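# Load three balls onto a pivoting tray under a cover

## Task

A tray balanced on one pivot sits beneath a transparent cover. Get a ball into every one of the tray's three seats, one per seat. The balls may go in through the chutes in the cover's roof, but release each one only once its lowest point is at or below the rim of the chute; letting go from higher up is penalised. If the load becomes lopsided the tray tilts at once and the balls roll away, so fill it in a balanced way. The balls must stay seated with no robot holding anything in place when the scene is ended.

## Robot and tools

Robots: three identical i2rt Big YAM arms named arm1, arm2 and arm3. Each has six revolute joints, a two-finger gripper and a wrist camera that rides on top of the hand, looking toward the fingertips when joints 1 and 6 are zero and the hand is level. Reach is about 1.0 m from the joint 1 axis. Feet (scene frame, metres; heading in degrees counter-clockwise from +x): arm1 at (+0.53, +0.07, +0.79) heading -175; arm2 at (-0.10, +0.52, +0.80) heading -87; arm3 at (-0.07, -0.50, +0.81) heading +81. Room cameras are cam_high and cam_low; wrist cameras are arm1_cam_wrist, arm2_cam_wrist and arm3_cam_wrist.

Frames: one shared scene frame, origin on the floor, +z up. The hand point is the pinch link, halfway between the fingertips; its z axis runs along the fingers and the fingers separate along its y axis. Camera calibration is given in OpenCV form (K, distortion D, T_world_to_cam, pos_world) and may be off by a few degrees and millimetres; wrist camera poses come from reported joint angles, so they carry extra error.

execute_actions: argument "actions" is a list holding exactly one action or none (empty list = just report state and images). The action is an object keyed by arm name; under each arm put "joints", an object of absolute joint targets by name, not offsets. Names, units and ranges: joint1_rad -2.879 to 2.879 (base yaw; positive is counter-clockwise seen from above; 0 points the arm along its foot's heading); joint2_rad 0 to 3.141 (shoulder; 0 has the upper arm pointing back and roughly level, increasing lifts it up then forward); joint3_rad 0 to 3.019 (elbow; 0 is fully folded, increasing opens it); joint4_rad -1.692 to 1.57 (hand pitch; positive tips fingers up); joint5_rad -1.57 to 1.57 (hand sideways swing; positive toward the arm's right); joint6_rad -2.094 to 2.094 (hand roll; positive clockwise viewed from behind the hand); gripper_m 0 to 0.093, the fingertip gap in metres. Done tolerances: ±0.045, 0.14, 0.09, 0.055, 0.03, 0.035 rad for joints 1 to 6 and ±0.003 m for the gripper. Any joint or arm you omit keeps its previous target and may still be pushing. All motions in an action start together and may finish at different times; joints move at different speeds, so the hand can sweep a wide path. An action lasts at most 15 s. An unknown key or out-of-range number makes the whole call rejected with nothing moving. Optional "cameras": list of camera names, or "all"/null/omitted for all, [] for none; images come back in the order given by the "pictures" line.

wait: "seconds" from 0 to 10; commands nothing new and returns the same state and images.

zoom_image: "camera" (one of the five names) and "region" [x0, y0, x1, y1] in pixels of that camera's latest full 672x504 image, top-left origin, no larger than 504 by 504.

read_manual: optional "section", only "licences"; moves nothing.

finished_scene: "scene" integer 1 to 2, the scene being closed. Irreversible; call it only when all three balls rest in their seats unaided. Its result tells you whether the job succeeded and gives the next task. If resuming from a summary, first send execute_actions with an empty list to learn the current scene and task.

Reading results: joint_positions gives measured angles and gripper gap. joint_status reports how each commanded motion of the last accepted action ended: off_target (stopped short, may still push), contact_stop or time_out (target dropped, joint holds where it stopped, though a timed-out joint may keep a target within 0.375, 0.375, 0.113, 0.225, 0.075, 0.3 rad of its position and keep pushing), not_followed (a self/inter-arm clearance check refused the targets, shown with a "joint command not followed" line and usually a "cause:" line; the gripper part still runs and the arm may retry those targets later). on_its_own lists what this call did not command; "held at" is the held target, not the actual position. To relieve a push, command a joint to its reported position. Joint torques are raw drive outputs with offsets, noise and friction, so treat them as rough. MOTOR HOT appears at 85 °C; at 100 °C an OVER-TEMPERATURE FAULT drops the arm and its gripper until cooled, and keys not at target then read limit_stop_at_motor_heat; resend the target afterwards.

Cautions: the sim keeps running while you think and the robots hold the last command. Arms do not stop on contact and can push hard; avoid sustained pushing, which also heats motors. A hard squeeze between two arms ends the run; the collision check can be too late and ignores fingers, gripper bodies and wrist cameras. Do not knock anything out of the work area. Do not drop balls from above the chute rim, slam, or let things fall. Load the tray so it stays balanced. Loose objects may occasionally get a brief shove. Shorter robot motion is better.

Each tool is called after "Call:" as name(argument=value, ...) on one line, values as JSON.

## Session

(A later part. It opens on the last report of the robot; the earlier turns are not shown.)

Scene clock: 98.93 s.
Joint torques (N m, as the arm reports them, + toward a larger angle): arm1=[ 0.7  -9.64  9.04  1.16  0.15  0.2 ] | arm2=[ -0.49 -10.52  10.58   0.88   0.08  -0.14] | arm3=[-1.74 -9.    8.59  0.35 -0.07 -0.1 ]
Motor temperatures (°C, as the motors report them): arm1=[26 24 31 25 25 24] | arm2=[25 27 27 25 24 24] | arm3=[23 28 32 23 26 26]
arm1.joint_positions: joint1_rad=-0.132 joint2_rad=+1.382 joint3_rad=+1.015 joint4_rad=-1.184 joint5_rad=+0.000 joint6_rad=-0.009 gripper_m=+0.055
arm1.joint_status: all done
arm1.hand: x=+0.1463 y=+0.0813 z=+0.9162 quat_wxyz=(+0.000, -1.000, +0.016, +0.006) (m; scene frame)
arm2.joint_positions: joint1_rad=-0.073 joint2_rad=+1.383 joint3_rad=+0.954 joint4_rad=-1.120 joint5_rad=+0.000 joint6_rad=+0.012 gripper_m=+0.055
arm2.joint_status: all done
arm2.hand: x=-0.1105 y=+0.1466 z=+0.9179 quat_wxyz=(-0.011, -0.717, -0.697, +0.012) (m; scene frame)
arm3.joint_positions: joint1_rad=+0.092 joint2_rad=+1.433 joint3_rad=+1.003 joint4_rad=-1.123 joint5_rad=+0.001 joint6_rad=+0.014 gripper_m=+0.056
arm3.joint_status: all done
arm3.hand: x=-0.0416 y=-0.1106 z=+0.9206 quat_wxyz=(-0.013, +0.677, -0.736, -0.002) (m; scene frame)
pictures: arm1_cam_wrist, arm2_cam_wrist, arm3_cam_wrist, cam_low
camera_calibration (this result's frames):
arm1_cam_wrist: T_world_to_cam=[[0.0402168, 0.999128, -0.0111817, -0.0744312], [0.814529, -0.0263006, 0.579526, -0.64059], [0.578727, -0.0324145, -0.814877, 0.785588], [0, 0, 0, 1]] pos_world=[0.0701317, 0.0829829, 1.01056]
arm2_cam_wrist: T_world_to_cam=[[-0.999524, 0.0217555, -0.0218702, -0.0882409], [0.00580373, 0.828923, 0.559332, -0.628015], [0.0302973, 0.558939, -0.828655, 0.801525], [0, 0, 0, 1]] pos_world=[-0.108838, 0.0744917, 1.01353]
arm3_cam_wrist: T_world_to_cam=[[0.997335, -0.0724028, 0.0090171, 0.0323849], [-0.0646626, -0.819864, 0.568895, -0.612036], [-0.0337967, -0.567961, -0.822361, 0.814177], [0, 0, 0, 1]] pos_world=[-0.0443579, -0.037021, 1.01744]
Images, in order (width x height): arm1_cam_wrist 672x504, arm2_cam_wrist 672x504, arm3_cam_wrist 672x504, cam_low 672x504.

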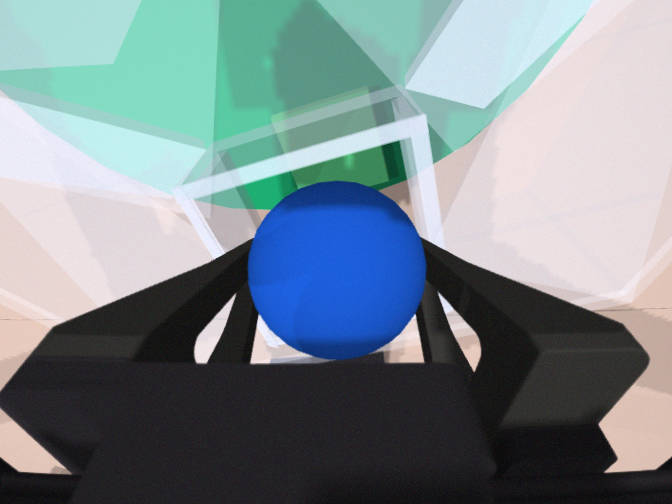

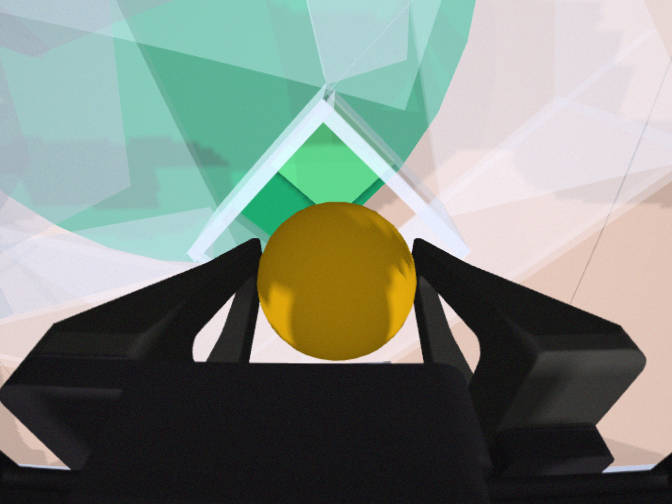

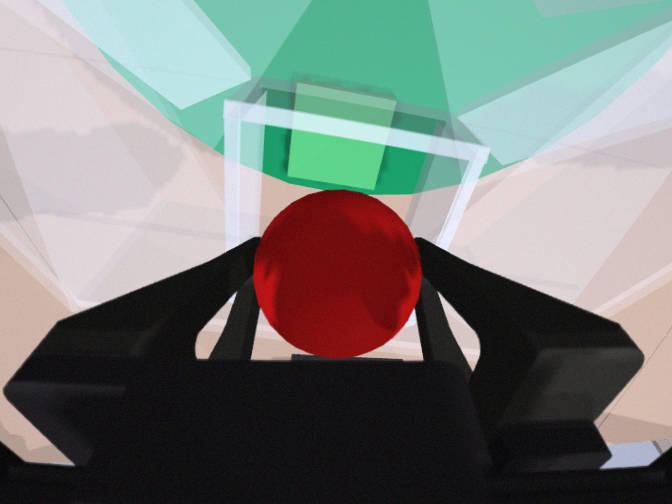

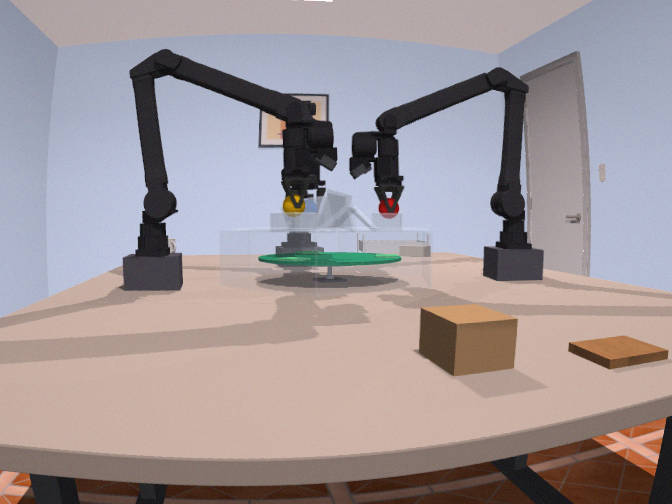

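Nudging red outward slightly, then releasing all three together.

Call:
execute_actions(actions=[{"arm3":{"joints":{"joint4_rad":-1.08}}}], cameras=[])

Call:
execute_actions(actions=[{"arm1":{"joints":{"gripper_m":0.075}},"arm2":{"joints":{"gripper_m":0.075}},"arm3":{"joints":{"gripper_m":0.075}}}], cameras=[])

Call:
wait(seconds=2)

Scene clock: 103.03 s.
Joint torques (N m, as the arm reports them, + toward a larger angle): arm1=[ 0.66 -9.67  9.01  1.13  0.15  0.21] | arm2=[ -0.52 -10.5   10.59   0.82   0.08  -0.14] | arm3=[-1.86 -9.44  8.61  0.65  0.01 -0.14]
Motor temperatures (°C, as the motors report them): arm1=[26 24 31 25 25 24] | arm2=[25 27 27 25 24 24] | arm3=[23 28 31 23 26 26]
arm1.joint_positions: joint1_rad=-0.132 joint2_rad=+1.382 joint3_rad=+1.015 joint4_rad=-1.184 joint5_rad=+0.000 joint6_rad=-0.009 gripper_m=+0.055
arm1.joint_status: not commanded
arm1.hand: x=+0.1463 y=+0.0813 z=+0.9162 quat_wxyz=(+0.000, -1.000, +0.016, +0.006) (m; scene frame)
arm2.joint_positions: joint1_rad=-0.073 joint2_rad=+1.383 joint3_rad=+0.954 joint4_rad=-1.120 joint5_rad=+0.000 joint6_rad=+0.012 gripper_m=+0.055
arm2.joint_status: not commanded
arm2.hand: x=-0.1105 y=+0.1466 z=+0.9179 quat_wxyz=(-0.011, -0.717, -0.697, +0.012) (m; scene frame)
arm3.joint_positions: joint1_rad=+0.092 joint2_rad=+1.433 joint3_rad=+1.003 joint4_rad=-1.098 joint5_rad=+0.001 joint6_rad=+0.014 gripper_m=+0.056
arm3.joint_status: all done
arm3.hand: x=-0.0412 y=-0.1045 z=+0.9208 quat_wxyz=(-0.022, +0.677, -0.736, -0.010) (m; scene frame)
pictures: none
No camera images: the call's "cameras" was empty. Leave "cameras" out to get every camera's image.

Scene clock: 103.57 s.
Joint torques (N m, as the arm reports them, + toward a larger angle): arm1=[ 0.35 -9.6   9.02  1.14  0.55  0.21] | arm2=[ -0.54 -10.68  10.61   0.79   0.08  -0.14] | arm3=[-2.02 -9.32  8.43  0.46 -0.01 -0.16]
Motor temperatures (°C, as the motors report them): arm1=[26 24 31 25 25 24] | arm2=[25 27 27 25 24 24] | arm3=[23 28 31 23 26 26]
arm1.joint_positions: joint1_rad=-0.128 joint2_rad=+1.382 joint3_rad=+1.015 joint4_rad=-1.184 joint5_rad=-0.011 joint6_rad=-0.010 gripper_m=+0.068
arm1.joint_status: gripper_m off_target (ended at +0.068, target +0.075)
arm1.hand: x=+0.1462 y=+0.0779 z=+0.9162 quat_wxyz=(-0.006, -1.000, +0.013, +0.006) (m; scene frame)
arm2.joint_positions: joint1_rad=-0.073 joint2_rad=+1.383 joint3_rad=+0.954 joint4_rad=-1.119 joint5_rad=+0.000 joint6_rad=+0.012 gripper_m=+0.075
arm2.joint_status: all done
arm2.hand: x=-0.1105 y=+0.1464 z=+0.9179 quat_wxyz=(-0.011, -0.717, -0.697, +0.012) (m; scene frame)
arm3.joint_positions: joint1_rad=+0.092 joint2_rad=+1.433 joint3_rad=+1.003 joint4_rad=-1.098 joint5_rad=+0.001 joint6_rad=+0.014 gripper_m=+0.075
arm3.joint_status: all done
arm3.hand: x=-0.0412 y=-0.1045 z=+0.9208 quat_wxyz=(-0.022, +0.677, -0.736, -0.010) (m; scene frame)
pictures: none
No camera images: the call's "cameras" was empty. Leave "cameras" out to get every camera's image.

Scene clock: 105.57 s.
Joint torques (N m, as the arm reports them, + toward a larger angle): arm1=[ 0.37 -9.66  9.06  1.14  0.55  0.22] | arm2=[ -0.46 -10.56  10.59   0.81   0.08  -0.14] | arm3=[-1.98 -9.78  8.51  0.81 -0.01 -0.1 ]
Motor temperatures (°C, as the motors report them): arm1=[26 24 31 25 25 24] | arm2=[25 27 27 25 24 24] | arm3=[23 28 31 23 26 26]
arm1.joint_positions: joint1_rad=-0.128 joint2_rad=+1.382 joint3_rad=+1.015 joint4_rad=-1.184 joint5_rad=-0.011 joint6_rad=-0.010 gripper_m=+0.068
arm1.joint_status: gripper_m off_target (ended at +0.068, target +0.075)
arm1.hand: x=+0.1462 y=+0.0779 z=+0.9162 quat_wxyz=(-0.006, -1.000, +0.013, +0.006) (m; scene frame)
arm2.joint_positions: joint1_rad=-0.073 joint2_rad=+1.383 joint3_rad=+0.954 joint4_rad=-1.119 joint5_rad=+0.000 joint6_rad=+0.012 gripper_m=+0.075
arm2.joint_status: all done
arm2.hand: x=-0.1105 y=+0.1464 z=+0.9179 quat_wxyz=(-0.011, -0.717, -0.697, +0.012) (m; scene frame)
arm3.joint_positions: joint1_rad=+0.092 joint2_rad=+1.433 joint3_rad=+1.003 joint4_rad=-1.098 joint5_rad=+0.001 joint6_rad=+0.014 gripper_m=+0.075
arm3.joint_status: all done
arm3.hand: x=-0.0412 y=-0.1045 z=+0.9208 quat_wxyz=(-0.022, +0.677, -0.736, -0.010) (m; scene frame)
wait: 2.00 s; at rest by 0.27 s
pictures: arm1_cam_wrist, arm2_cam_wrist, arm3_cam_wrist, cam_high, cam_low
camera_calibration (this result's frames):
arm1_cam_wrist: T_world_to_cam=[[0.034741, 0.999149, -0.0222528, -0.0601421], [0.814902, -0.0154305, 0.579393, -0.641359], [0.578556, -0.0382625, -0.814745, 0.785924], [0, 0, 0, 1]] pos_world=[0.0700333, 0.0802657, 1.01059]
arm2_cam_wrist: T_world_to_cam=[[-0.999524, 0.0217373, -0.0218749, -0.0882326], [0.00580909, 0.82935, 0.5587, -0.627344], [0.0302866, 0.558307, -0.829081, 0.802118], [0, 0, 0, 1]] pos_world=[-0.10884, 0.0743772, 1.01359]
arm3_cam_wrist: T_world_to_cam=[[0.997344, -0.0722844, 0.00893528, 0.0324944], [-0.0653368, -0.833704, 0.548332, -0.58968], [-0.0321865, -0.54746, -0.836213, 0.832773], [0, 0, 0, 1]] pos_world=[-0.0441319, -0.0333606, 1.01943]
Images, in order (width x height): arm1_cam_wrist 672x504, arm2_cam_wrist 672x504, arm3_cam_wrist 672x504, cam_high 672x504, cam_low 672x504.

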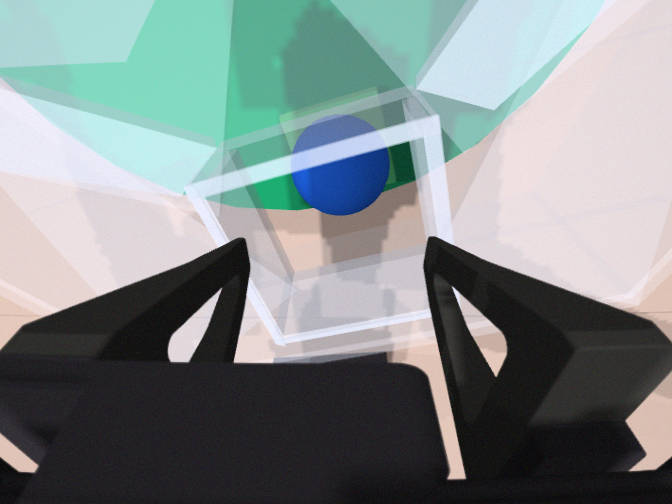

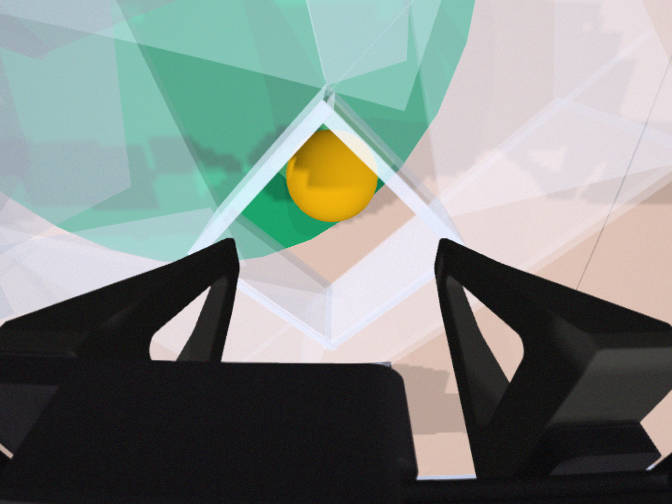

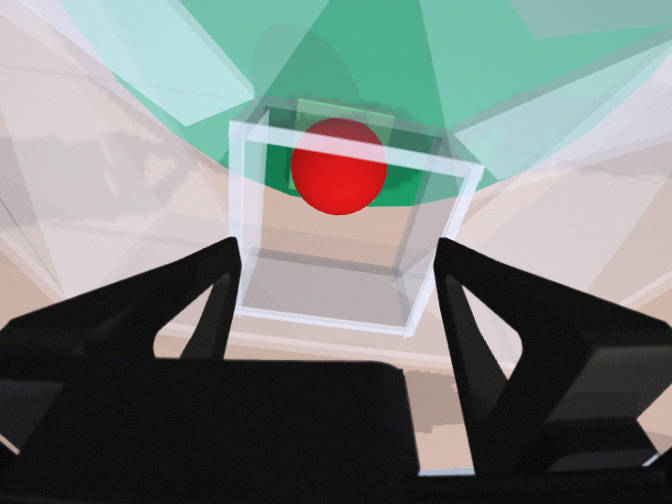

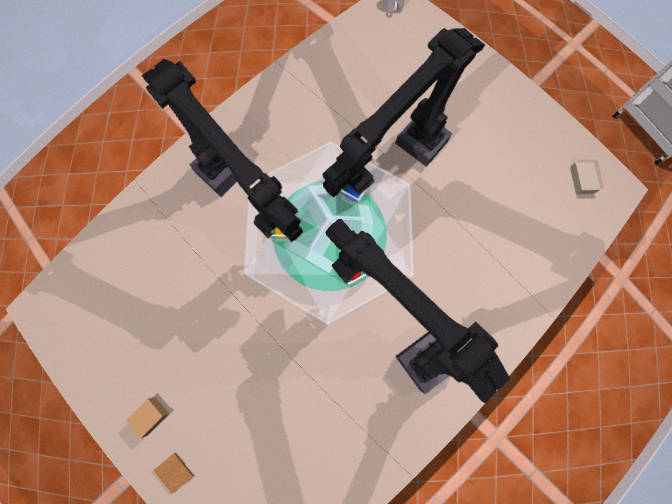

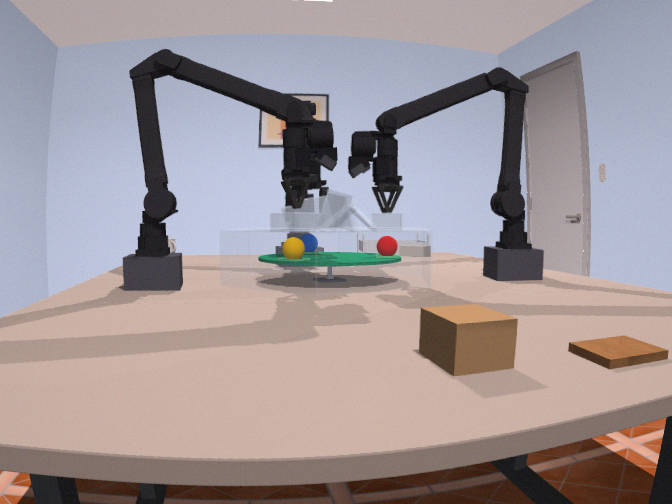

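Call:
execute_actions(actions=[{"arm1":{"joints":{"gripper_m":0.055}}}], cameras=[])

Call:
finished_scene(scene=1)

Scene clock: 109.80 s.
Joint torques (N m, as the arm reports them, + toward a larger angle): arm1=[ 0.39 -9.51  9.06  1.12  0.32  0.2 ] | arm2=[ -0.49 -10.61  10.6    0.79   0.08  -0.14] | arm3=[-1.61 -9.36  8.52  0.86 -0.03 -0.18]
Motor temperatures (°C, as the motors report them): arm1=[26 24 31 25 25 24] | arm2=[25 27 27 25 24 24] | arm3=[23 28 31 23 26 26]
arm1.joint_positions: joint1_rad=-0.128 joint2_rad=+1.382 joint3_rad=+1.015 joint4_rad=-1.183 joint5_rad=-0.005 joint6_rad=-0.009 gripper_m=+0.055
arm1.joint_status: all done
arm1.hand: x=+0.1459 y=+0.0791 z=+0.9162 quat_wxyz=(-0.003, -1.000, +0.014, +0.007) (m; scene frame)
arm2.joint_positions: joint1_rad=-0.073 joint2_rad=+1.383 joint3_rad=+0.954 joint4_rad=-1.119 joint5_rad=+0.000 joint6_rad=+0.012 gripper_m=+0.075
arm2.joint_status: not commanded
arm2.hand: x=-0.1105 y=+0.1464 z=+0.9179 quat_wxyz=(-0.011, -0.717, -0.697, +0.012) (m; scene frame)
arm3.joint_positions: joint1_rad=+0.092 joint2_rad=+1.433 joint3_rad=+1.003 joint4_rad=-1.098 joint5_rad=+0.001 joint6_rad=+0.014 gripper_m=+0.075
arm3.joint_status: not commanded
arm3.hand: x=-0.0412 y=-0.1045 z=+0.9208 quat_wxyz=(-0.022, +0.677, -0.736, -0.010) (m; scene frame)
pictures: none
No camera images: the call's "cameras" was empty. Leave "cameras" out to get every camera's image.

The scene is finished: the task was done.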